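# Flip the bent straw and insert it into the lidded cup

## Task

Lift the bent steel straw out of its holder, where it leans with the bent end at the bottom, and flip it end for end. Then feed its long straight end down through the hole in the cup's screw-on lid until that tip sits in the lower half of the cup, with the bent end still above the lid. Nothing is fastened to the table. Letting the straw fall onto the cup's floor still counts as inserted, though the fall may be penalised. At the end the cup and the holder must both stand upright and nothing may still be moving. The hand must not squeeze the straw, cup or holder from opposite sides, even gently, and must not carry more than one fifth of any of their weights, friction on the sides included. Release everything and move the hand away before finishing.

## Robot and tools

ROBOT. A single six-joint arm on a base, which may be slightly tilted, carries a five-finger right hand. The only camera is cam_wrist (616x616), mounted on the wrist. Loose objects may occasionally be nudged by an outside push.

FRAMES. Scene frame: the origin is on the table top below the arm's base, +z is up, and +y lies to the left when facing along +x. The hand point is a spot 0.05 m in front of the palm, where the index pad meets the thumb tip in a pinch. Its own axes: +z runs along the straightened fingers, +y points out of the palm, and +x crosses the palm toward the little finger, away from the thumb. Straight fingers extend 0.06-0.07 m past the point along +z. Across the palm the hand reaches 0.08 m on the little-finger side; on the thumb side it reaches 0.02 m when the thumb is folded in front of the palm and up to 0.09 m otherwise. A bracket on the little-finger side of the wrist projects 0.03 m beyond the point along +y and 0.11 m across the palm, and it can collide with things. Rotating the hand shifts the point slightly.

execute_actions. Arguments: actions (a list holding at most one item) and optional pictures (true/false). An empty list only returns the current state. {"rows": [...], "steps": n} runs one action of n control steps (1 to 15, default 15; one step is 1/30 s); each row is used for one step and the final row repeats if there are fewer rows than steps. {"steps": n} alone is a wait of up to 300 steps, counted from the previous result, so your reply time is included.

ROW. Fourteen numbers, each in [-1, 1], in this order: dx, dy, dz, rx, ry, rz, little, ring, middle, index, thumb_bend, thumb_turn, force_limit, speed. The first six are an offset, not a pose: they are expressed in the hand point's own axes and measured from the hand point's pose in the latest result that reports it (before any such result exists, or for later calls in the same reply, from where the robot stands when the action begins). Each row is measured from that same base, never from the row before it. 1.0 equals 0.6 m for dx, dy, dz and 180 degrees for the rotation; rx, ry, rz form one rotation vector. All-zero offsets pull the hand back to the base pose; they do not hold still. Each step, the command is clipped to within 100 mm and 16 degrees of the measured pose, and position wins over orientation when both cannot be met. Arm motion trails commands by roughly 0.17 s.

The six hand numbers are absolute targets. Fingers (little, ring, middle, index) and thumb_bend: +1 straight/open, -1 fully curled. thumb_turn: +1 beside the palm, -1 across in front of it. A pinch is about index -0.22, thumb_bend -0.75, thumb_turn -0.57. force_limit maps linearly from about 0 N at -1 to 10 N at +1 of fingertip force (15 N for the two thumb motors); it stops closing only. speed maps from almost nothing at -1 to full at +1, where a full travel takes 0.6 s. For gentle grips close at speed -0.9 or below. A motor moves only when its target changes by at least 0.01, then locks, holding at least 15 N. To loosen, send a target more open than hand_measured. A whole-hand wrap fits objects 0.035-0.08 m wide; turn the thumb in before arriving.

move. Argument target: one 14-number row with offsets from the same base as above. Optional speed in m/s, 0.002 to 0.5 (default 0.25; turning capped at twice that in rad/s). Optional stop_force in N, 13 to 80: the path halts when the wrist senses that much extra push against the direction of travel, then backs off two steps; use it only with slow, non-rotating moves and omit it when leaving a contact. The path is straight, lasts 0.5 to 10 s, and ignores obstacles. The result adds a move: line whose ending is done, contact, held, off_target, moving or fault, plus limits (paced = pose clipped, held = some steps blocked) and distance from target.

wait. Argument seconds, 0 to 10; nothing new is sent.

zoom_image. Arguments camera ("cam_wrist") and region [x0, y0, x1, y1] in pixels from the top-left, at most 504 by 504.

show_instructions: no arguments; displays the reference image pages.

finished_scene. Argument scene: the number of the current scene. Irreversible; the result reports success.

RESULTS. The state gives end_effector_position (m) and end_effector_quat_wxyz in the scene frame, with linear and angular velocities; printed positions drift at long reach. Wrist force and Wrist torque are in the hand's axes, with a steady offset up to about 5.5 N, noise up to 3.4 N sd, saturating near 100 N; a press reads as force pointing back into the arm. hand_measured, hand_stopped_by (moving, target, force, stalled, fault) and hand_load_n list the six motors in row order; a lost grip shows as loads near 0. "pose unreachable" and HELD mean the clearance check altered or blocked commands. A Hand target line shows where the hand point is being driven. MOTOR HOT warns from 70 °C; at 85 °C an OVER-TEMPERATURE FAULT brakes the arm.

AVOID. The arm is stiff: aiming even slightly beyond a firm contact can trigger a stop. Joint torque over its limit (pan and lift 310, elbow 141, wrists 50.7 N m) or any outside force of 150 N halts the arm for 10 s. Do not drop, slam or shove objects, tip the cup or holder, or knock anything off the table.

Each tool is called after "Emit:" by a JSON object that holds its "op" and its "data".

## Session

Emit:
{"op": "execute_actions", "data": {"actions": []}}

Scene clock: 0.00 s of 5600.00 s.
end_effector_position=(+0.4710, -0.0115, +0.3213) hand_measured=(+1.000, +1.000, +1.000, +1.000, +1.000, +1.000) hand_load_n=(+0.0, +0.0, +0.0, +0.0, +0.0, +0.0) hand_stopped_by=(target, target, target, target, target, target) hand_force_limit=0.00 hand_speed=-0.80 end_effector_quat_wxyz=(+0.106, +0.482, +0.870, -0.014) end_effector_velocity=(-0.000, -0.000, -0.000) end_effector_angular_velocity=(+0.000, +0.000, -0.000)
Joint positions: [-0.434 -1.718  2.149  0.925  1.607 -1.027]
Joint velocities: [-0.  0.  0. -0.  0. -0.]
Wrist force (N, on the end effector, along its own x y z axes, offset not removed): no reading
Wrist torque (N m, same axes, about the end effector's origin, offset not removed): no reading
Hand target: +0.471, -0.011, +0.321; +0.106, +0.482, +0.870, -0.014

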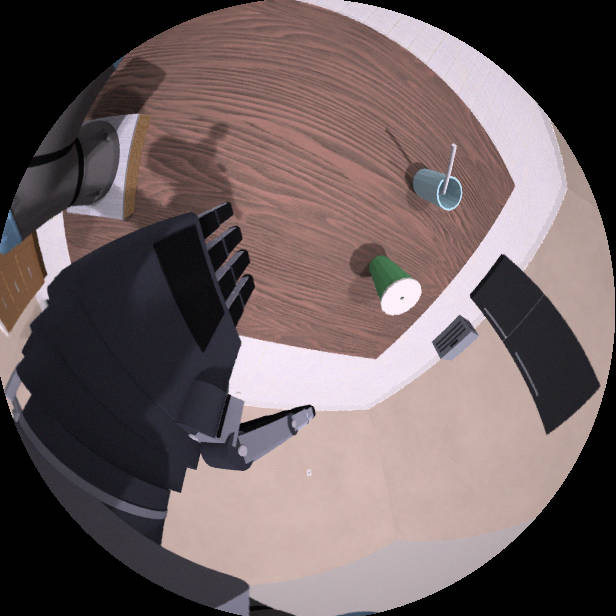

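Emit:
{"op": "move", "data": {"target": [0,0.3,0,-0.009,0.07,-0.321,1,1,1,1,-0.75,1,0,0], "speed": 0.4}}

Emit:
{"op": "move", "data": {"target": [-0.2,0.1,0,0,0,0,1,1,1,1,-0.75,1,0,0], "speed": 0.4}}

Emit:
{"op": "move", "data": {"target": [-0.2,0,0,0,0,0,1,1,1,1,-0.75,1,0,0], "speed": 0.4}}

Scene clock: 12.00 s of 5600.00 s.
end_effector_position=(+0.6223, +0.0849, +0.3351) hand_measured=(+1.000, +1.000, +1.000, +1.000, -0.750, +1.000) hand_load_n=(+0.0, +0.0, +0.0, +0.0, +0.0, +0.0) hand_stopped_by=(target, target, target, target, target, target) hand_force_limit=0.00 hand_speed=0.00 end_effector_quat_wxyz=(+0.000, -0.000, +1.000, -0.001) end_effector_velocity=(+0.001, +0.000, +0.000) end_effector_angular_velocity=(-0.000, +0.001, +0.004)
Joint positions: [-0.227 -1.314  1.707  1.173  1.572 -1.828]
Joint velocities: [ 0.001  0.002 -0.003  0.002  0.    -0.004]
Wrist force (N, on the end effector, along its own x y z axes, offset not removed): [-2.5 0.9 -0.8]
Wrist torque (N m, same axes, about the end effector's origin, offset not removed): [0.33 0.32 -0.33]
Hand target: +0.622, +0.085, +0.335; +0.000, -0.001, +1.000, -0.001
Off the commanded pose: 0.000 m, 0 deg.
After step 90, 7.07 s passed at rest.
move: done

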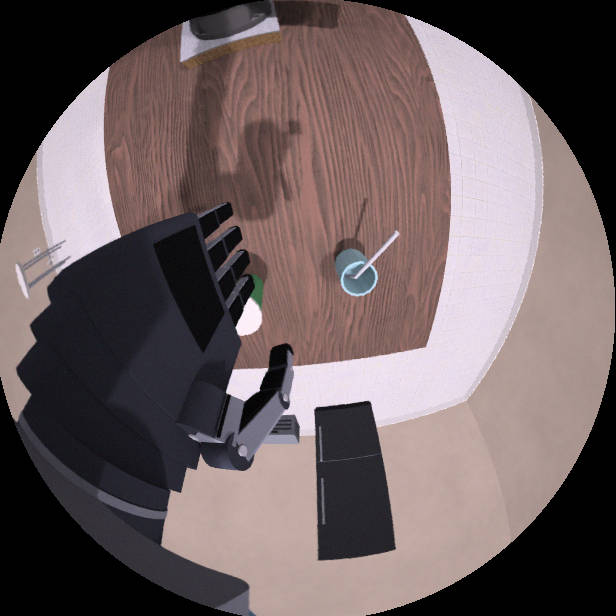

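Scene clock: 13.00 s of 5600.00 s.
end_effector_position=(+0.7422, +0.1449, +0.3351) hand_measured=(+1.000, +1.000, +1.000, +1.000, -0.750, +1.000) hand_load_n=(+0.0, +0.0, +0.0, +0.0, +0.0, +0.0) hand_stopped_by=(target, target, target, target, target, target) hand_force_limit=0.00 hand_speed=0.00 end_effector_quat_wxyz=(+0.001, -0.000, +1.000, -0.001) end_effector_velocity=(+0.002, +0.000, -0.001) end_effector_angular_velocity=(-0.000, +0.003, -0.000)
Joint positions: [-0.097 -1.116  1.43   1.252  1.573 -1.698]
Joint velocities: [ 0.001  0.005 -0.005  0.003  0.     0.001]
Wrist force (N, on the end effector, along its own x y z axes, offset not removed): [-0.6 0.3 -2.1]
Wrist torque (N m, same axes, about the end effector's origin, offset not removed): [0.30 0.08 -0.16]
Hand target: +0.742, +0.145, +0.335; +0.000, -0.000, +1.000, -0.001
Off the commanded pose: 0.000 m, 0 deg.
move: done

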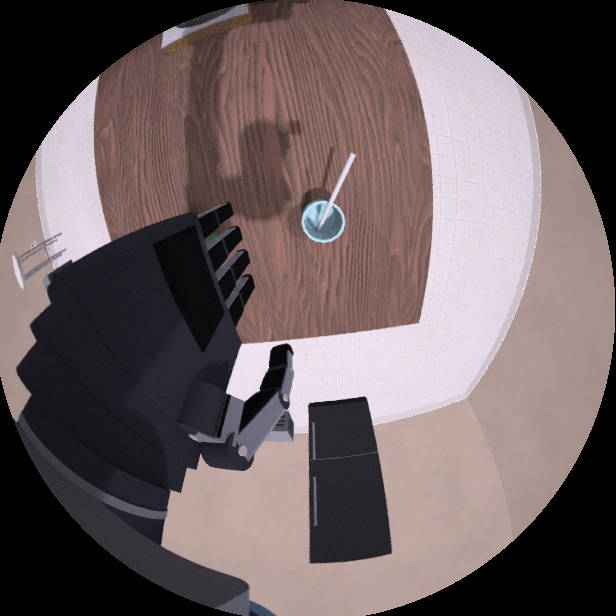

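Scene clock: 14.00 s of 5600.00 s.
end_effector_position=(+0.8619, +0.1449, +0.3351) hand_measured=(+1.000, +1.000, +1.000, +1.000, -0.750, +1.000) hand_load_n=(+0.0, +0.0, +0.0, +0.0, +0.0, +0.0) hand_stopped_by=(target, target, target, target, target, target) hand_force_limit=0.00 hand_speed=0.00 end_effector_quat_wxyz=(+0.001, -0.000, +1.000, -0.001) end_effector_velocity=(+0.002, -0.000, -0.000) end_effector_angular_velocity=(-0.000, +0.001, -0.000)
Joint positions: [-0.079 -0.914  1.109  1.371  1.573 -1.679]
Joint velocities: [ 0.     0.004 -0.007  0.004  0.     0.   ]
Wrist force (N, on the end effector, along its own x y z axes, offset not removed): [0.1 -0.5 -1.6]
Wrist torque (N m, same axes, about the end effector's origin, offset not removed): [0.20 -0.07 -0.16]
Hand target: +0.862, +0.145, +0.335; +0.001, -0.000, +1.000, -0.001
Off the commanded pose: 0.000 m, 0 deg.
move: done

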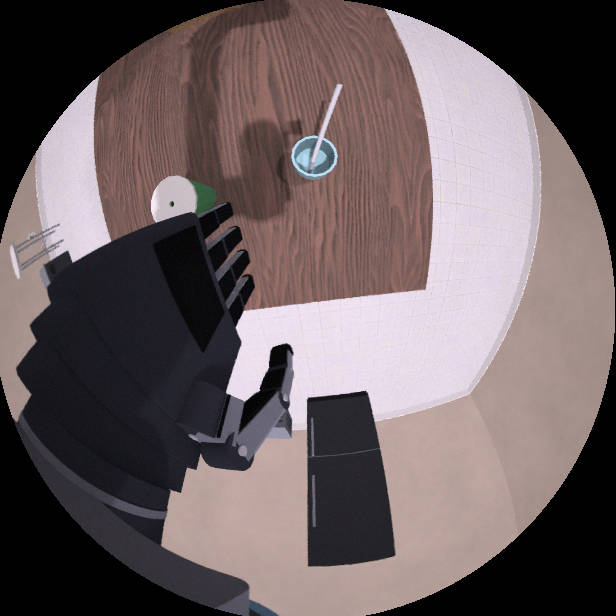

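Emit:
{"op": "move", "data": {"target": [0.293,-0.015,0.092,-0.145,-0.464,-0.731,1,1,1,1,-0.75,1,0,0], "speed": 0.4}}

Emit:
{"op": "move", "data": {"target": [0.08,0.137,0.071,0,0,0,1,1,1,1,-0.75,1,0,0], "speed": 0.2}}

Emit:
{"op": "move", "data": {"target": [0.04,0.069,0.036,0,0,0,1,1,1,1,-0.75,0.5,0,0], "speed": 0.1}}

Scene clock: 51.07 s of 5600.00 s.
end_effector_position=(+0.6862, +0.1358, +0.2796) hand_measured=(+1.000, +1.000, +1.000, +1.000, -0.750, +1.000) hand_load_n=(+0.0, +0.0, +0.0, +0.0, +0.0, +0.0) hand_stopped_by=(target, target, target, target, target, target) hand_force_limit=0.00 hand_speed=0.00 end_effector_quat_wxyz=(-0.518, +0.818, -0.191, -0.161) end_effector_velocity=(-0.000, -0.000, -0.000) end_effector_angular_velocity=(+0.005, -0.004, +0.012)
Joint positions: [-0.316 -0.884  1.565  1.62   0.586 -5.007]
Joint velocities: [ 0.     0.003 -0.     0.013  0.003 -0.022]
Wrist force (N, on the end effector, along its own x y z axes, offset not removed): [-2.4 -0.8 -0.9]
Wrist torque (N m, same axes, about the end effector's origin, offset not removed): [0.13 0.21 -0.35]
Hand target: +0.686, +0.136, +0.280; -0.518, +0.818, -0.190, -0.161
Off the commanded pose: 0.000 m, 0 deg.
After step 90, 30.00 s passed at rest.
move: done

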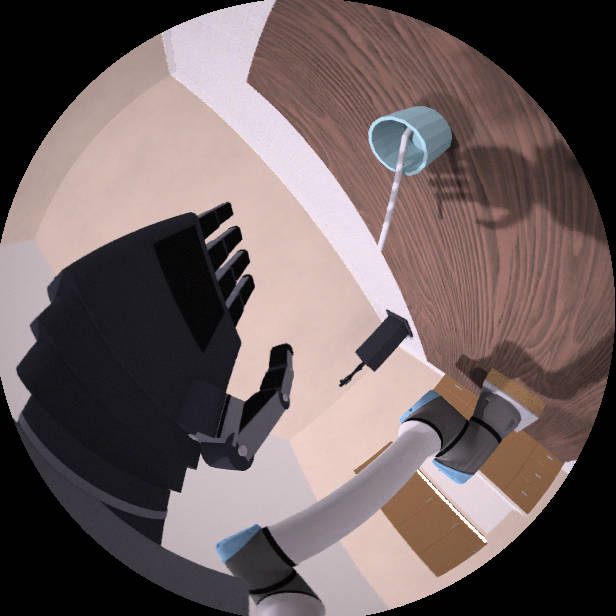

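Scene clock: 52.13 s of 5600.00 s.
end_effector_position=(+0.6859, +0.1355, +0.1754) hand_measured=(+1.000, +1.000, +1.000, +1.000, -0.750, +1.000) hand_load_n=(+0.0, +0.0, +0.0, +0.0, +0.0, +0.0) hand_stopped_by=(target, target, target, target, target, target) hand_force_limit=0.00 hand_speed=0.00 end_effector_quat_wxyz=(-0.518, +0.818, -0.191, -0.161) end_effector_velocity=(+0.000, +0.000, -0.003) end_effector_angular_velocity=(+0.001, +0.002, +0.000)
Joint positions: [-0.317 -0.768  1.583  1.487  0.586 -5.008]
Joint velocities: [ 0.     0.004 -0.    -0.002 -0.     0.   ]
Wrist force (N, on the end effector, along its own x y z axes, offset not removed): [-1.2 0.3 -0.6]
Wrist torque (N m, same axes, about the end effector's origin, offset not removed): [0.21 0.06 -0.18]
Hand target: +0.686, +0.136, +0.175; -0.518, +0.818, -0.191, -0.161
Off the commanded pose: 0.000 m, 0 deg.
move: done

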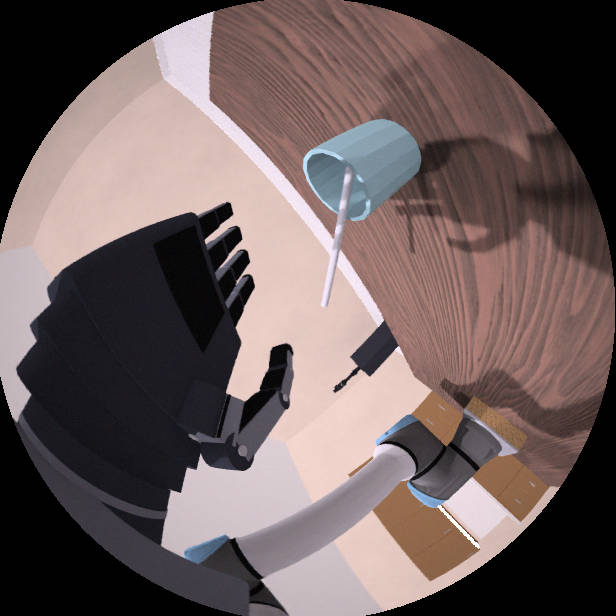

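Scene clock: 53.10 s of 5600.00 s.
end_effector_position=(+0.6856, +0.1355, +0.1230) hand_measured=(+1.000, +1.000, +1.000, +1.000, -0.750, +0.500) hand_load_n=(+0.0, +0.0, +0.0, +0.0, +0.0, +0.0) hand_stopped_by=(target, target, target, target, target, target) hand_force_limit=0.00 hand_speed=0.00 end_effector_quat_wxyz=(-0.518, +0.818, -0.191, -0.161) end_effector_velocity=(+0.000, -0.001, -0.003) end_effector_angular_velocity=(+0.000, +0.003, -0.001)
Joint positions: [-0.317 -0.704  1.581  1.425  0.586 -5.008]
Joint velocities: [-0.001  0.004 -0.001 -0.002  0.     0.001]
Wrist force (N, on the end effector, along its own x y z axes, offset not removed): [-2.9 2.2 -1.8]
Wrist torque (N m, same axes, about the end effector's origin, offset not removed): [0.64 0.34 -0.27]
Hand target: +0.686, +0.135, +0.123; -0.518, +0.818, -0.191, -0.161
Off the commanded pose: 0.000 m, 0 deg.
move: done

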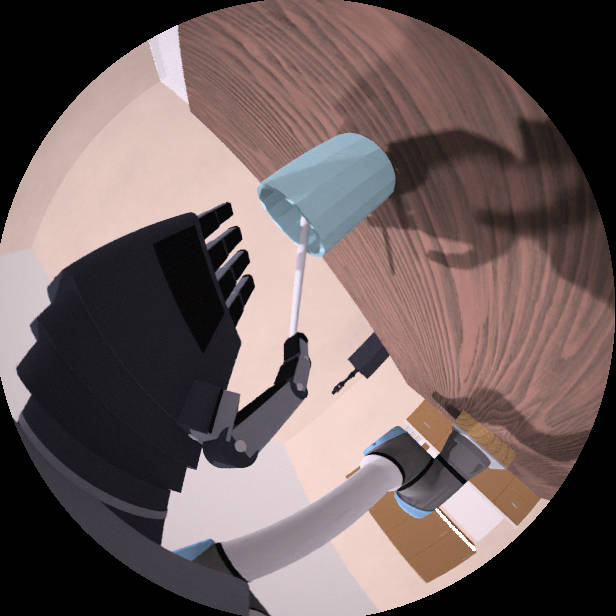

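Emit:
{"op": "move", "data": {"target": [0.028,-0.015,0.03,0,0,0,1,1,1,1,-0.75,-0.57,0.8,0], "speed": 0.05}}

Emit:
{"op": "move", "data": {"target": [0,0,0.045,0,0,0,1,1,1,1,-0.75,-0.57,0.8,0], "speed": 0.03}}

Emit:
{"op": "zoom_image", "data": {"camera": "cam_wrist", "region": [220,180,420,380]}}

Scene clock: 67.27 s of 5600.00 s.
end_effector_position=(+0.7034, +0.1529, +0.1150) hand_measured=(+1.000, +1.000, +1.000, +1.000, -0.750, -0.570) hand_load_n=(+0.0, +0.0, +0.0, +0.0, +0.0, +0.0) hand_stopped_by=(target, target, target, target, target, target) hand_force_limit=0.80 hand_speed=0.00 end_effector_quat_wxyz=(-0.518, +0.818, -0.191, -0.161) end_effector_velocity=(+0.001, +0.000, -0.000) end_effector_angular_velocity=(-0.000, -0.000, -0.000)
Joint positions: [-0.287 -0.678  1.534  1.411  0.567 -4.967]
Joint velocities: [ 0.     0.    -0.001 -0.    -0.     0.001]
Wrist force (N, on the end effector, along its own x y z axes, offset not removed): [-1.2 -0.3 0.3]
Wrist torque (N m, same axes, about the end effector's origin, offset not removed): [0.10 0.11 -0.18]
Hand target: +0.703, +0.153, +0.115; -0.518, +0.818, -0.191, -0.161
Off the commanded pose: 0.000 m, 0 deg.
After step 90, 10.13 s passed at rest.
move: done

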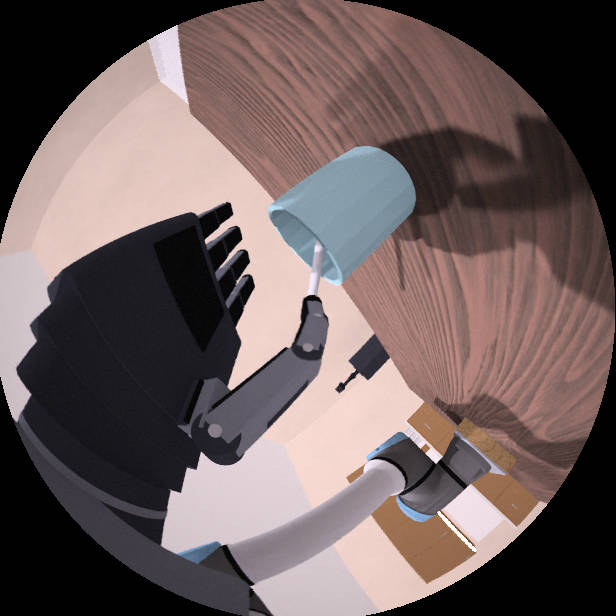

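Scene clock: 68.50 s of 5600.00 s.
end_effector_position=(+0.7017, +0.1774, +0.1039) hand_measured=(+1.000, +1.000, +1.000, +1.000, -0.750, -0.570) hand_load_n=(+0.0, +0.0, +0.0, +0.0, +0.0, +0.0) hand_stopped_by=(target, target, target, target, target, target) hand_force_limit=0.80 hand_speed=0.00 end_effector_quat_wxyz=(-0.518, +0.818, -0.191, -0.161) end_effector_velocity=(+0.000, +0.001, +0.001) end_effector_angular_velocity=(-0.001, -0.002, -0.001)
Joint positions: [-0.257 -0.67   1.535  1.364  0.548 -4.922]
Joint velocities: [ 0.001 -0.002 -0.    -0.003 -0.001  0.003]
Wrist force (N, on the end effector, along its own x y z axes, offset not removed): [-1.0 1.4 -2.8]
Wrist torque (N m, same axes, about the end effector's origin, offset not removed): [0.56 0.00 -0.23]
Hand target: +0.702, +0.178, +0.104; -0.518, +0.818, -0.191, -0.161
Off the commanded pose: 0.000 m, 0 deg.
move: done

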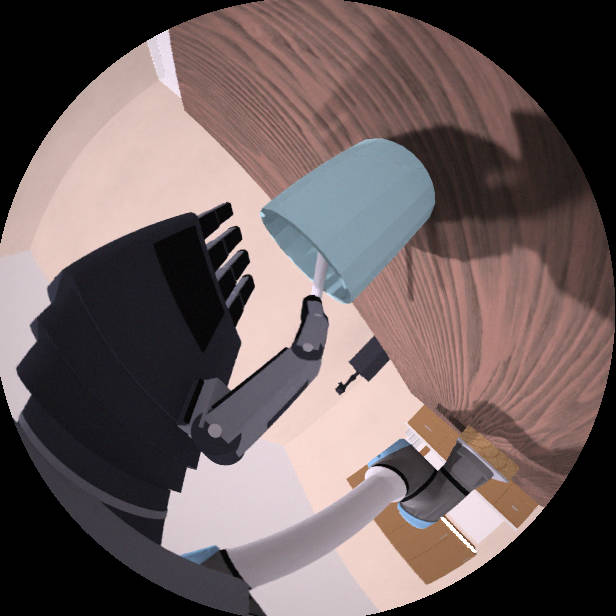

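Region (220, 180, 420, 380) of cam_wrist's 616x616 image, scaled by 2.520, with more detail than that image has.

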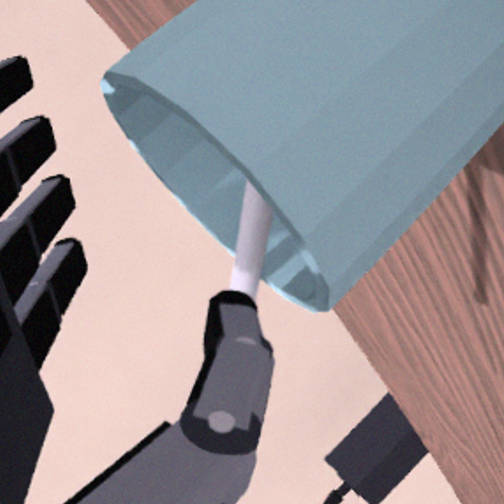

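Emit:
{"op": "move", "data": {"target": [-0.017,0.003,0.02,0,0,0,1,1,1,0.4,-0.75,-0.57,0.8,-0.6], "speed": 0.02}}

Emit:
{"op": "move", "data": {"target": [0,0,0,0,0,0,1,1,1,-0.3,-0.75,-0.57,0.8,-0.85]}}

Scene clock: 78.40 s of 5600.00 s.
end_effector_position=(+0.6911, +0.1890, +0.1023) hand_measured=(+1.000, +1.000, +1.000, +0.400, -0.750, -0.570) hand_load_n=(+0.0, +0.0, +0.0, +0.0, +0.0, +0.0) hand_stopped_by=(target, target, target, target, target, target) hand_force_limit=0.80 hand_speed=-0.60 end_effector_quat_wxyz=(-0.518, +0.818, -0.191, -0.161) end_effector_velocity=(-0.001, +0.001, -0.001) end_effector_angular_velocity=(+0.000, +0.001, +0.000)
Joint positions: [-0.246 -0.68   1.56   1.335  0.541 -4.905]
Joint velocities: [ 0.001  0.     0.001 -0.001 -0.     0.001]
Wrist force (N, on the end effector, along its own x y z axes, offset not removed): [-0.6 0.4 -1.2]
Wrist torque (N m, same axes, about the end effector's origin, offset not removed): [0.24 0.04 -0.20]
Hand target: +0.691, +0.189, +0.102; -0.518, +0.818, -0.191, -0.161
Off the commanded pose: 0.000 m, 0 deg.
After step 90, 5.73 s passed at rest.
move: done

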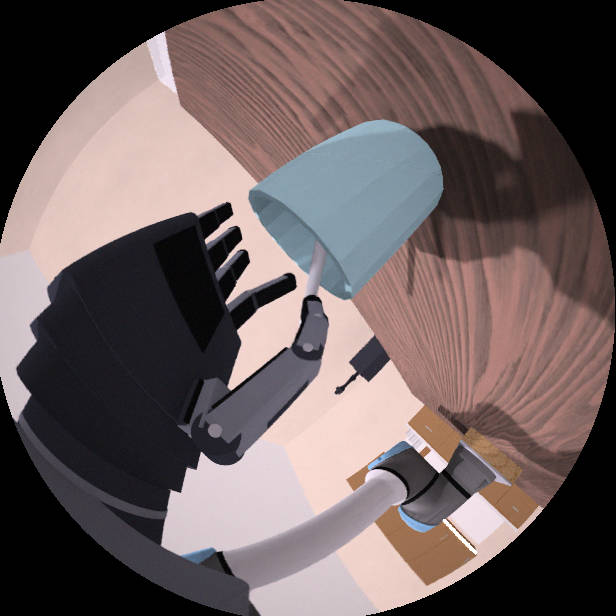

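Scene clock: 80.70 s of 5600.00 s.
end_effector_position=(+0.6911, +0.1890, +0.1023) hand_measured=(+1.000, +1.000, +1.000, -0.104, -0.750, -0.570) hand_load_n=(+0.0, +0.0, +0.0, +10.0, -0.5, -2.0) hand_stopped_by=(target, target, target, force, target, target) hand_force_limit=0.80 hand_speed=-0.85 end_effector_quat_wxyz=(-0.518, +0.818, -0.191, -0.161) end_effector_velocity=(+0.000, -0.000, +0.001) end_effector_angular_velocity=(-0.000, -0.001, -0.000)
Joint positions: [-0.246 -0.68   1.56   1.335  0.541 -4.905]
Joint velocities: [-0.    -0.001 -0.001  0.     0.     0.   ]
Wrist force (N, on the end effector, along its own x y z axes, offset not removed): [-3.3 1.6 -2.1]
Wrist torque (N m, same axes, about the end effector's origin, offset not removed): [0.53 0.29 -0.24]
Hand target: +0.691, +0.189, +0.102; -0.518, +0.818, -0.191, -0.161
Off the commanded pose: 0.000 m, 0 deg.
move: done

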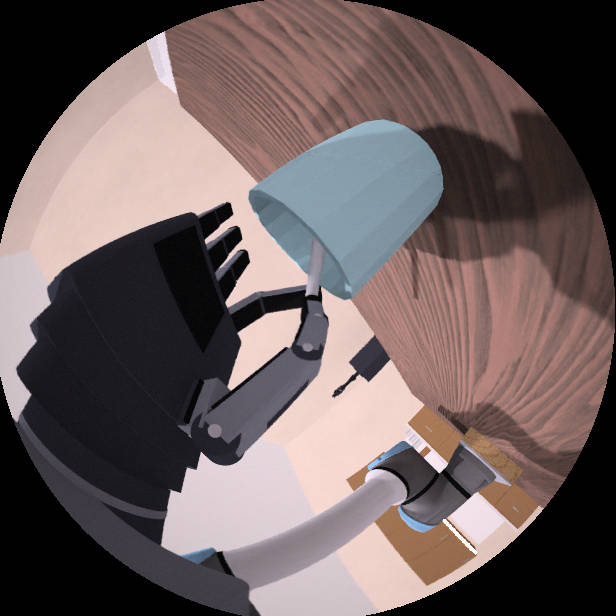

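Emit:
{"op": "move", "data": {"target": [-0.075,-0.022,0,0,0,0,1,1,1,-0.33,-0.75,-0.57,0.8,-0.9], "speed": 0.05}}

Emit:
{"op": "move", "data": {"target": [0,0,0,0,0,0.19,1,1,1,-0.33,-0.75,-0.57,0.8,-0.9], "speed": 0.08}}

Scene clock: 91.60 s of 5600.00 s.
end_effector_position=(+0.6582, +0.2007, +0.1334) hand_measured=(+1.000, +1.000, +1.000, -0.104, -0.750, -0.570) hand_load_n=(+0.0, +0.0, +0.0, +5.5, +1.5, -2.5) hand_stopped_by=(target, target, target, force, target, target) hand_force_limit=0.80 hand_speed=-0.90 end_effector_quat_wxyz=(-0.518, +0.818, -0.191, -0.161) end_effector_velocity=(-0.001, +0.000, +0.001) end_effector_angular_velocity=(-0.000, -0.000, +0.000)
Joint positions: [-0.243 -0.755  1.644  1.322  0.539 -4.9  ]
Joint velocities: [ 0.    -0.003  0.003 -0.     0.     0.   ]
Wrist force (N, on the end effector, along its own x y z axes, offset not removed): [-1.3 -0.2 -0.6]
Wrist torque (N m, same axes, about the end effector's origin, offset not removed): [0.09 0.14 -0.26]
Hand target: +0.658, +0.201, +0.133; -0.518, +0.818, -0.191, -0.161
Off the commanded pose: 0.000 m, 0 deg.
After step 90, 6.60 s passed at rest.
move: done

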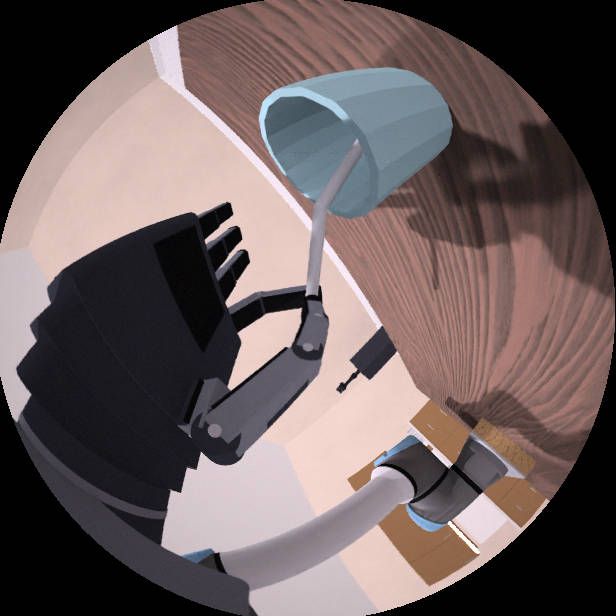

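Scene clock: 95.63 s of 5600.00 s.
end_effector_position=(+0.6583, +0.2007, +0.1335) hand_measured=(+1.000, +1.000, +1.000, -0.104, -0.750, -0.570) hand_load_n=(+1.0, +0.0, +0.0, +4.5, +1.0, -0.5) hand_stopped_by=(target, target, target, force, target, target) hand_force_limit=0.80 hand_speed=-0.90 end_effector_quat_wxyz=(-0.448, +0.726, -0.422, -0.306) end_effector_velocity=(+0.000, -0.000, -0.000) end_effector_angular_velocity=(-0.002, +0.010, -0.005)
Joint positions: [-0.258 -0.697  1.613  1.314  0.548 -4.329]
Joint velocities: [-0.001  0.001 -0.    -0.002  0.001  0.012]
Wrist force (N, on the end effector, along its own x y z axes, offset not removed): [-26.0 -19.1 -3.7]
Wrist torque (N m, same axes, about the end effector's origin, offset not removed): [0.77 -0.31 -2.97]
Hand target: +0.658, +0.201, +0.133; -0.448, +0.726, -0.423, -0.306
Off the commanded pose: 0.000 m, 0 deg.
move: done

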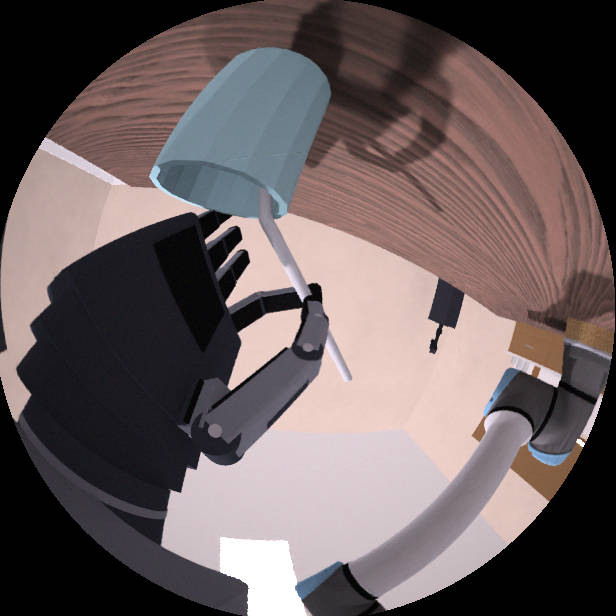

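Emit:
{"op": "move", "data": {"target": [-0.247,-0.118,-0.123,0,0,0,1,1,1,-0.36,-0.75,-0.57,0.8,-0.9], "speed": 0.12}}

Emit:
{"op": "move", "data": {"target": [0.076,-0.148,-0.011,0.411,0.197,0.205,1,1,1,-0.39,-0.75,-0.57,0.8,-0.9], "speed": 0.3}}

Emit:
{"op": "move", "data": {"target": [0,0,0,0.17,0.038,-0.73,1,1,1,-0.39,-0.75,-0.57,0.8,-0.9], "speed": 0.3}}

Emit:
{"op": "move", "data": {"target": [0.078,0.485,0,0,0,0,1,1,1,-0.39,-0.75,-0.57,0.8,-0.9]}}

Scene clock: 116.30 s of 5600.00 s.
end_effector_position=(+0.6586, +0.2008, +0.3135) hand_measured=(+1.000, +1.000, +1.000, -0.118, -0.748, -0.570) hand_load_n=(+0.0, +0.0, +0.0, +10.0, +2.0, -1.0) hand_stopped_by=(target, target, target, force, target, target) hand_force_limit=0.80 hand_speed=-0.90 end_effector_quat_wxyz=(-0.448, +0.726, -0.422, -0.306) end_effector_velocity=(-0.000, -0.000, +0.002) end_effector_angular_velocity=(+0.000, +0.000, -0.000)
Joint positions: [-0.258 -0.909  1.599  1.541  0.548 -4.328]
Joint velocities: [-0.    -0.002 -0.     0.003 -0.    -0.   ]
Wrist force (N, on the end effector, along its own x y z axes, offset not removed): [-1.5 0.2 -0.8]
Wrist torque (N m, same axes, about the end effector's origin, offset not removed): [0.28 0.13 -0.29]
Hand target: +0.659, +0.201, +0.314; -0.448, +0.726, -0.422, -0.306
Off the commanded pose: 0.000 m, 0 deg.
After step 90, 15.70 s passed at rest.
move: done

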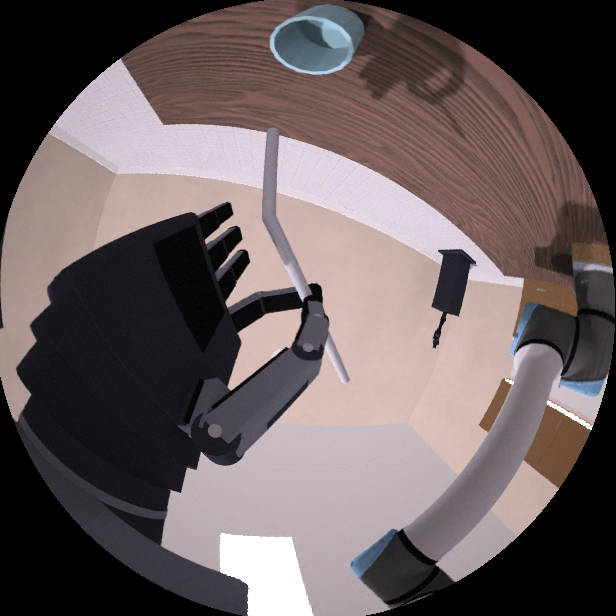

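Scene clock: 119.47 s of 5600.00 s.
end_effector_position=(+0.7588, +0.2008, +0.3138) hand_measured=(+1.000, +1.000, +1.000, -0.118, -0.748, -0.570) hand_load_n=(+0.0, +0.0, +0.0, +10.0, +2.0, -1.0) hand_stopped_by=(target, target, target, force, target, target) hand_force_limit=0.80 hand_speed=-0.90 end_effector_quat_wxyz=(+0.532, -0.216, +0.812, -0.102) end_effector_velocity=(+0.001, +0.000, -0.001) end_effector_angular_velocity=(-0.001, +0.002, -0.010)
Joint positions: [-0.084 -1.457  2.023 -0.138  1.403 -2.096]
Joint velocities: [ 0.005  0.001 -0.001 -0.     0.014  0.006]
Wrist force (N, on the end effector, along its own x y z axes, offset not removed): [-3.2 0.3 -1.1]
Wrist torque (N m, same axes, about the end effector's origin, offset not removed): [0.28 0.46 -0.36]
Hand target: +0.759, +0.201, +0.314; +0.532, -0.216, +0.812, -0.102
Off the commanded pose: 0.000 m, 0 deg.
move: done

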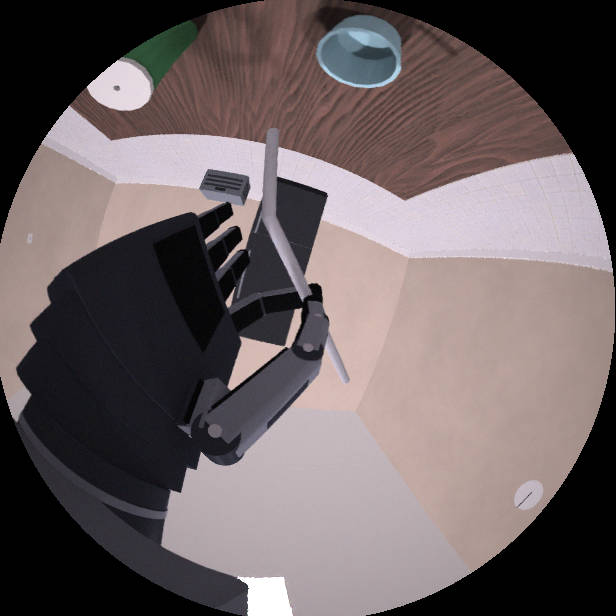

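Scene clock: 123.90 s of 5600.00 s.
end_effector_position=(+0.7588, +0.2010, +0.3140) hand_measured=(+1.000, +1.000, +1.000, -0.118, -0.748, -0.570) hand_load_n=(+0.0, +0.0, +0.0, +10.0, +2.0, -1.0) hand_stopped_by=(target, target, target, force, target, target) hand_force_limit=0.80 hand_speed=-0.90 end_effector_quat_wxyz=(-0.119, +0.696, -0.120, +0.697) end_effector_velocity=(+0.000, -0.000, -0.001) end_effector_angular_velocity=(-0.011, -0.002, +0.002)
Joint positions: [ 0.175 -1.451  2.122 -0.676  1.718 -4.373]
Joint velocities: [-0.001  0.001  0.002 -0.005 -0.003 -0.012]
Wrist force (N, on the end effector, along its own x y z axes, offset not removed): [-2.6 0.1 0.1]
Wrist torque (N m, same axes, about the end effector's origin, offset not removed): [0.17 0.20 -0.32]
Hand target: +0.759, +0.201, +0.314; -0.119, +0.696, -0.120, +0.698
Off the commanded pose: 0.000 m, 0 deg.
move: done

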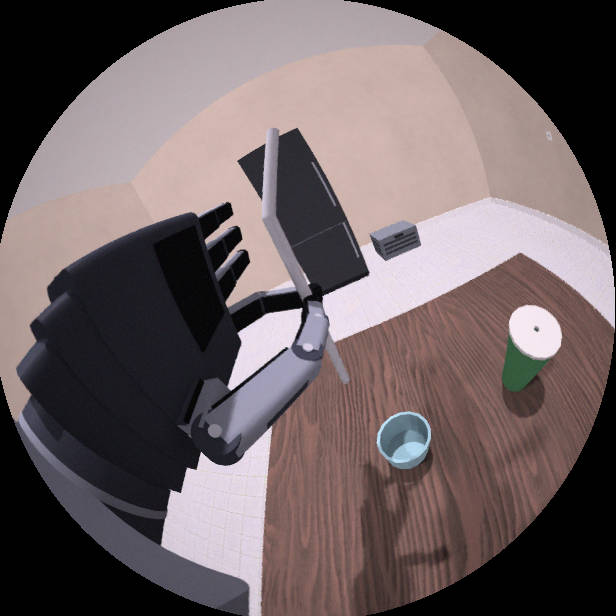

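Scene clock: 125.67 s of 5600.00 s.
end_effector_position=(+0.7586, -0.0891, +0.2605) hand_measured=(+1.000, +1.000, +1.000, -0.118, -0.748, -0.570) hand_load_n=(+0.0, +0.0, +0.0, +10.0, +2.0, -1.0) hand_stopped_by=(target, target, target, force, target, target) hand_force_limit=0.80 hand_speed=-0.90 end_effector_quat_wxyz=(-0.120, +0.696, -0.121, +0.697) end_effector_velocity=(+0.000, -0.002, +0.000) end_effector_angular_velocity=(-0.000, -0.001, +0.000)
Joint positions: [-0.418 -1.47   2.27  -0.805  1.125 -4.37 ]
Joint velocities: [-0.004  0.    -0.001 -0.001 -0.004  0.   ]
Wrist force (N, on the end effector, along its own x y z axes, offset not removed): [-4.0 1.5 -3.0]
Wrist torque (N m, same axes, about the end effector's origin, offset not removed): [0.59 0.65 -0.33]
Hand target: +0.759, -0.089, +0.260; -0.120, +0.696, -0.120, +0.697
Off the commanded pose: 0.000 m, 0 deg.
move: done

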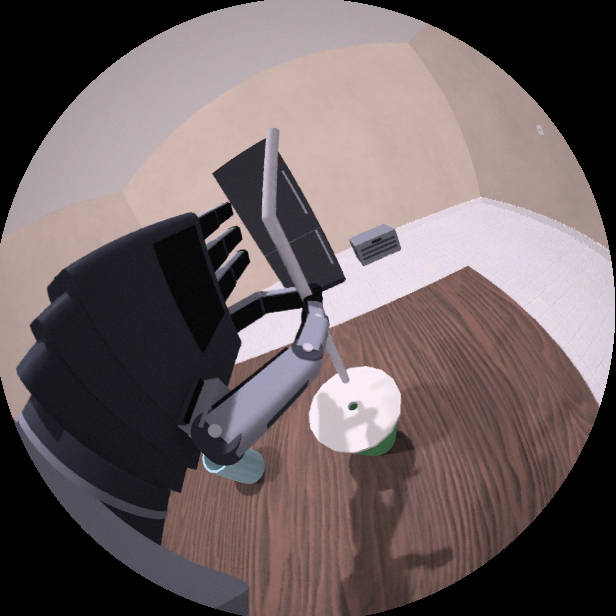

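Emit:
{"op": "move", "data": {"target": [-0.017,0.002,-0.03,0,0,0,1,1,1,-0.39,-0.75,-0.57,0.8,-0.9], "speed": 0.04}}

Emit:
{"op": "zoom_image", "data": {"camera": "cam_wrist", "region": [310,340,410,440]}}

Emit:
{"op": "move", "data": {"target": [-0.0157,0.0056,0,0,0,0,1,1,1,-0.39,-0.75,-0.57,0.8,-0.9], "speed": 0.02}}

Emit:
{"op": "zoom_image", "data": {"camera": "cam_wrist", "region": [310,340,410,440]}}

Scene clock: 139.87 s of 5600.00 s.
end_effector_position=(+0.7408, -0.0868, +0.2506) hand_measured=(+1.000, +1.000, +1.000, -0.118, -0.748, -0.570) hand_load_n=(+0.0, +0.0, +0.0, +10.0, +2.0, -1.0) hand_stopped_by=(target, target, target, force, target, target) hand_force_limit=0.80 hand_speed=-0.90 end_effector_quat_wxyz=(-0.120, +0.696, -0.121, +0.697) end_effector_velocity=(-0.002, +0.001, -0.002) end_effector_angular_velocity=(+0.001, +0.001, +0.001)
Joint positions: [-0.431 -1.483  2.31  -0.832  1.112 -4.37 ]
Joint velocities: [-0.001  0.     0.004 -0.003 -0.002  0.   ]
Wrist force (N, on the end effector, along its own x y z axes, offset not removed): [-1.4 0.4 0.6]
Wrist torque (N m, same axes, about the end effector's origin, offset not removed): [0.12 0.10 -0.17]
Hand target: +0.741, -0.087, +0.250; -0.120, +0.696, -0.121, +0.697
Off the commanded pose: 0.000 m, 0 deg.
After step 90, 10.33 s passed at rest.
move: done

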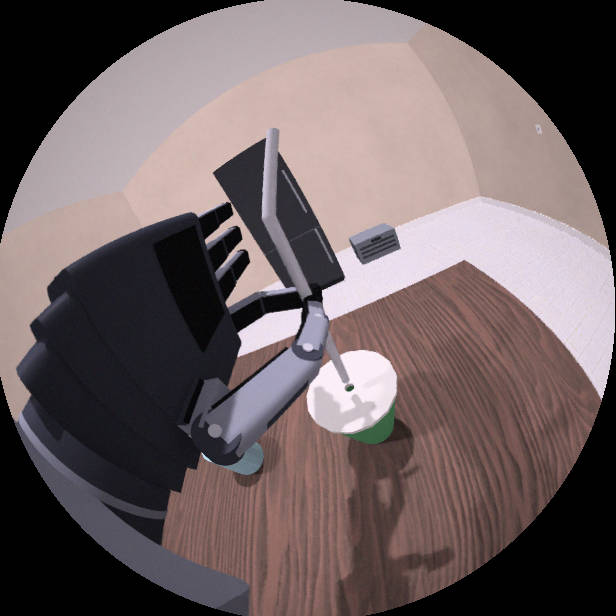

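Region (310, 340, 410, 440) of cam_wrist's 616x616 image, scaled by 5.040, with more detail than that image has.

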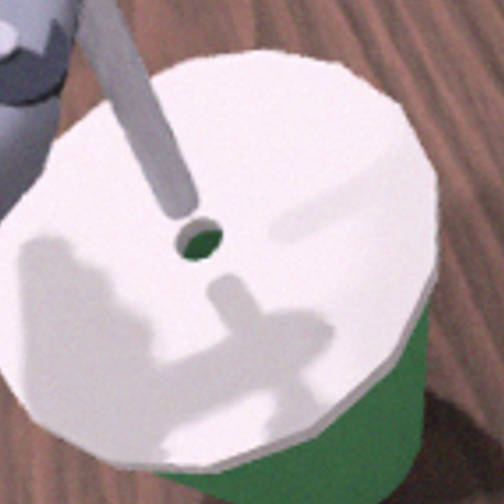

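Scene clock: 140.63 s of 5600.00 s.
end_effector_position=(+0.7408, -0.0868, +0.2408) hand_measured=(+1.000, +1.000, +1.000, -0.118, -0.748, -0.570) hand_load_n=(+0.0, +0.0, +0.0, +10.0, +2.0, -1.0) hand_stopped_by=(target, target, target, force, target, target) hand_force_limit=0.80 hand_speed=-0.90 end_effector_quat_wxyz=(-0.120, +0.696, -0.121, +0.697) end_effector_velocity=(-0.000, +0.000, -0.003) end_effector_angular_velocity=(+0.001, +0.001, +0.000)
Joint positions: [-0.431 -1.467  2.317 -0.855  1.112 -4.37 ]
Joint velocities: [-0.     0.004  0.002 -0.005 -0.     0.   ]
Wrist force (N, on the end effector, along its own x y z axes, offset not removed): [-2.5 0.8 0.0]
Wrist torque (N m, same axes, about the end effector's origin, offset not removed): [0.27 0.25 -0.24]
Hand target: +0.741, -0.087, +0.241; -0.120, +0.696, -0.121, +0.697
Off the commanded pose: 0.000 m, 0 deg.
move: done

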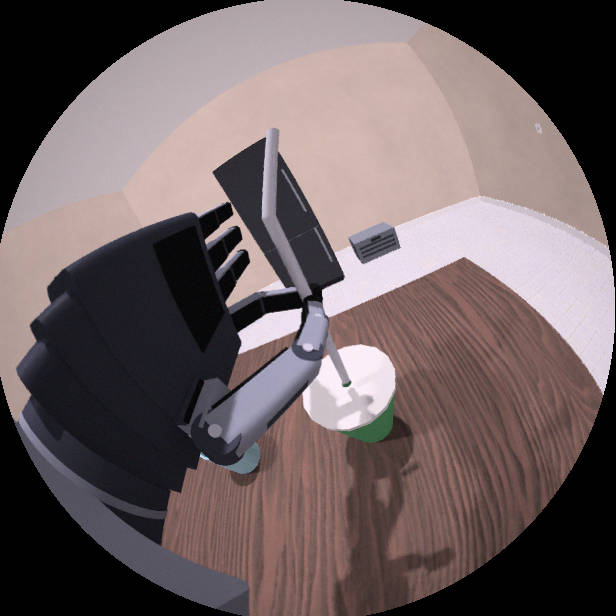

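Region (310, 340, 410, 440) of cam_wrist's 616x616 image, scaled by 5.040, with more detail than that image has.

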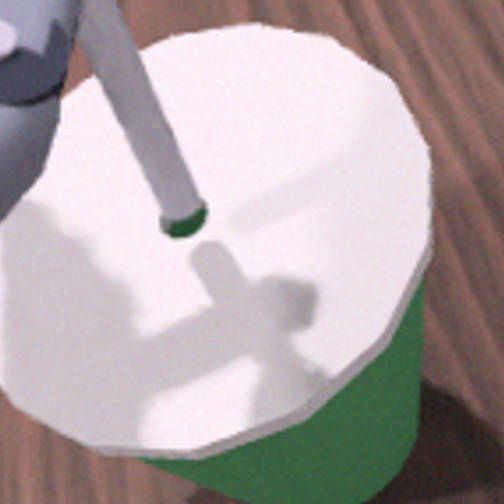

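Emit:
{"op": "move", "data": {"target": [-0.019,0.0015,0.011,0,0,0,1,1,1,-0.39,-0.75,-0.57,0.8,-0.9], "speed": 0.02}}

Emit:
{"op": "zoom_image", "data": {"camera": "cam_wrist", "region": [320,350,380,410]}}

Emit:
{"op": "move", "data": {"target": [-0.0095,0.0034,0,0,0,0,1,1,1,-0.39,-0.75,-0.57,0.8,-0.9], "speed": 0.01}}

Emit:
{"op": "zoom_image", "data": {"camera": "cam_wrist", "region": [320,350,380,410]}}

Scene clock: 151.33 s of 5600.00 s.
end_effector_position=(+0.7473, -0.0839, +0.2298) hand_measured=(+1.000, +1.000, +1.000, -0.118, -0.748, -0.570) hand_load_n=(+0.0, +0.0, +0.0, +10.0, +2.0, -1.0) hand_stopped_by=(target, target, target, force, target, target) hand_force_limit=0.80 hand_speed=-0.90 end_effector_quat_wxyz=(-0.120, +0.696, -0.121, +0.697) end_effector_velocity=(+0.001, -0.000, -0.001) end_effector_angular_velocity=(-0.000, -0.001, -0.000)
Joint positions: [-0.418 -1.439  2.313 -0.879  1.125 -4.37 ]
Joint velocities: [ 0.001  0.003 -0.001 -0.003  0.002 -0.   ]
Wrist force (N, on the end effector, along its own x y z axes, offset not removed): [-2.5 0.6 -0.8]
Wrist torque (N m, same axes, about the end effector's origin, offset not removed): [0.32 0.28 -0.31]
Hand target: +0.747, -0.084, +0.230; -0.120, +0.696, -0.121, +0.697
Off the commanded pose: 0.000 m, 0 deg.
After step 90, 6.77 s passed at rest.
move: done

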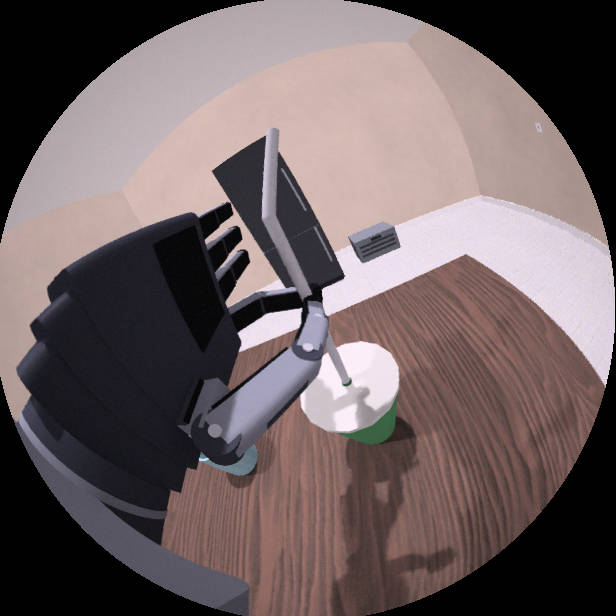

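Region (320, 350, 380, 410) of cam_wrist's 616x616 image, scaled by 8.400, with more detail than that image has.

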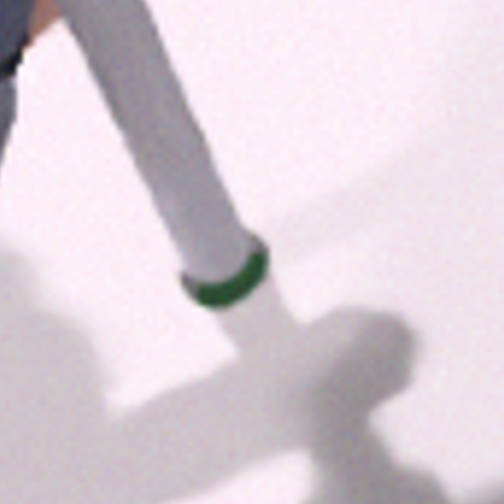

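Scene clock: 152.17 s of 5600.00 s.
end_effector_position=(+0.7473, -0.0839, +0.2239) hand_measured=(+1.000, +1.000, +1.000, -0.118, -0.748, -0.570) hand_load_n=(+0.0, +0.0, +0.0, +10.0, +2.0, -1.0) hand_stopped_by=(target, target, target, force, target, target) hand_force_limit=0.80 hand_speed=-0.90 end_effector_quat_wxyz=(-0.120, +0.696, -0.121, +0.697) end_effector_velocity=(+0.000, +0.000, -0.002) end_effector_angular_velocity=(+0.000, -0.000, +0.000)
Joint positions: [-0.418 -1.429  2.316 -0.893  1.125 -4.37 ]
Joint velocities: [ 0.     0.003  0.001 -0.004  0.     0.   ]
Wrist force (N, on the end effector, along its own x y z axes, offset not removed): [-1.0 0.9 -0.2]
Wrist torque (N m, same axes, about the end effector's origin, offset not removed): [0.28 0.09 -0.17]
Hand target: +0.747, -0.084, +0.224; -0.120, +0.696, -0.121, +0.697
Off the commanded pose: 0.000 m, 0 deg.
move: done

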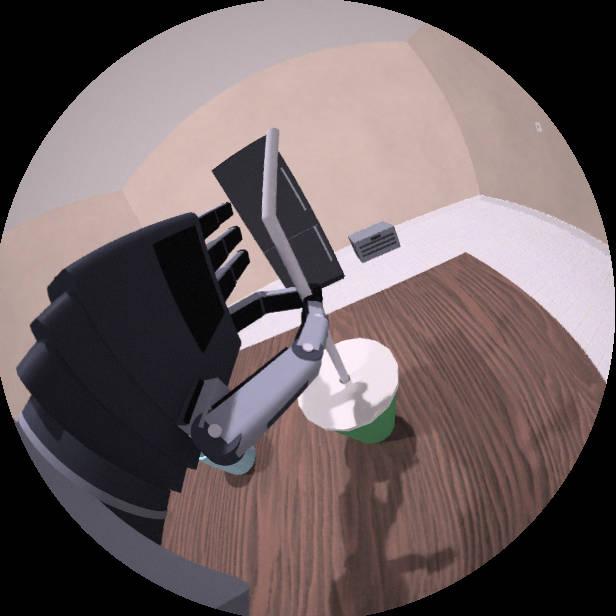

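Region (320, 350, 380, 410) of cam_wrist's 616x616 image, scaled by 8.400, with more detail than that image has.

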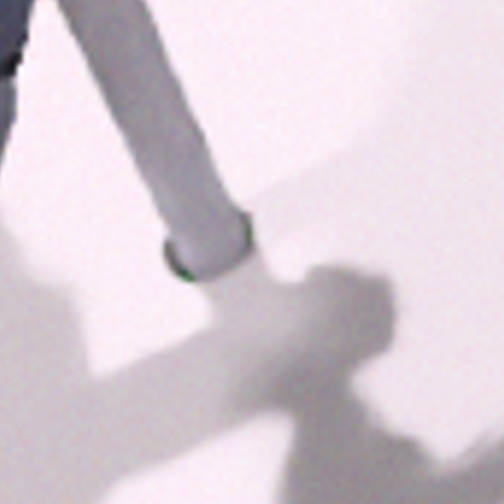

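Emit:
{"op": "move", "data": {"target": [-0.095,0.031,-0.01,0,0,0,1,1,1,-0.39,-0.75,-0.57,0.8,-0.9], "speed": 0.02, "stop_force": 13}}

Emit:
{"op": "move", "data": {"target": [0,0,0,0,0,0,1,1,1,-0.1,-0.75,-0.57,0.8,-0.97]}}

Scene clock: 171.17 s of 5600.00 s.
end_effector_position=(+0.7414, -0.0823, +0.1640) hand_measured=(+1.000, +1.000, +1.000, -0.118, -0.748, -0.570) hand_load_n=(+0.0, +0.0, +0.0, +10.0, +2.5, -0.5) hand_stopped_by=(target, target, target, force, target, target) hand_force_limit=0.80 hand_speed=-0.90 end_effector_quat_wxyz=(-0.120, +0.696, -0.121, +0.697) end_effector_velocity=(+0.000, -0.001, -0.001) end_effector_angular_velocity=(-0.000, -0.001, -0.001)
Joint positions: [-0.421 -1.325  2.359 -1.039  1.122 -4.37 ]
Joint velocities: [-0.001  0.003  0.001 -0.005 -0.    -0.   ]
Wrist force (N, on the end effector, along its own x y z axes, offset not removed): [-0.7 0.0 -1.5]
Wrist torque (N m, same axes, about the end effector's origin, offset not removed): [0.31 0.01 -0.14]
Hand target: +0.741, -0.082, +0.164; -0.120, +0.696, -0.121, +0.697
Off the commanded pose: 0.000 m, 0 deg.
After step 90, 12.70 s passed at rest.
move: done

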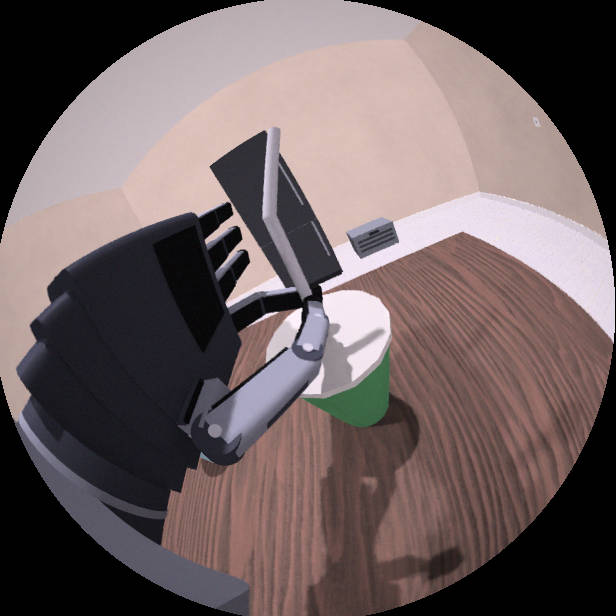

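Scene clock: 171.73 s of 5600.00 s.
end_effector_position=(+0.7414, -0.0823, +0.1640) hand_measured=(+1.000, +1.000, +1.000, -0.100, -0.750, -0.570) hand_load_n=(+0.0, +0.0, +0.0, +3.5, +1.0, +0.0) hand_stopped_by=(target, target, target, moving, target, target) hand_force_limit=0.80 hand_speed=-0.97 end_effector_quat_wxyz=(-0.120, +0.696, -0.121, +0.697) end_effector_velocity=(-0.000, +0.000, -0.000) end_effector_angular_velocity=(+0.000, +0.000, +0.000)
Joint positions: [-0.421 -1.325  2.359 -1.039  1.122 -4.37 ]
Joint velocities: [ 0. -0.  0. -0.  0.  0.]
Wrist force (N, on the end effector, along its own x y z axes, offset not removed): [-0.6 0.1 0.2]
Wrist torque (N m, same axes, about the end effector's origin, offset not removed): [0.17 -0.07 -0.22]
Hand target: +0.741, -0.082, +0.164; -0.120, +0.696, -0.121, +0.697
Off the commanded pose: 0.000 m, 0 deg.
move: done

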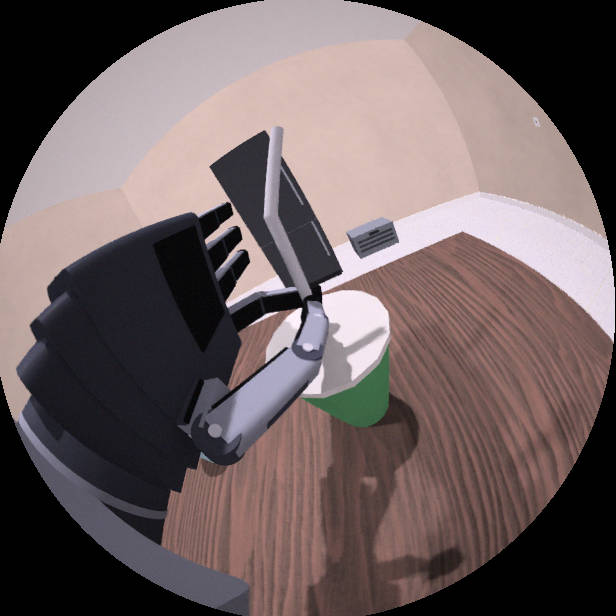

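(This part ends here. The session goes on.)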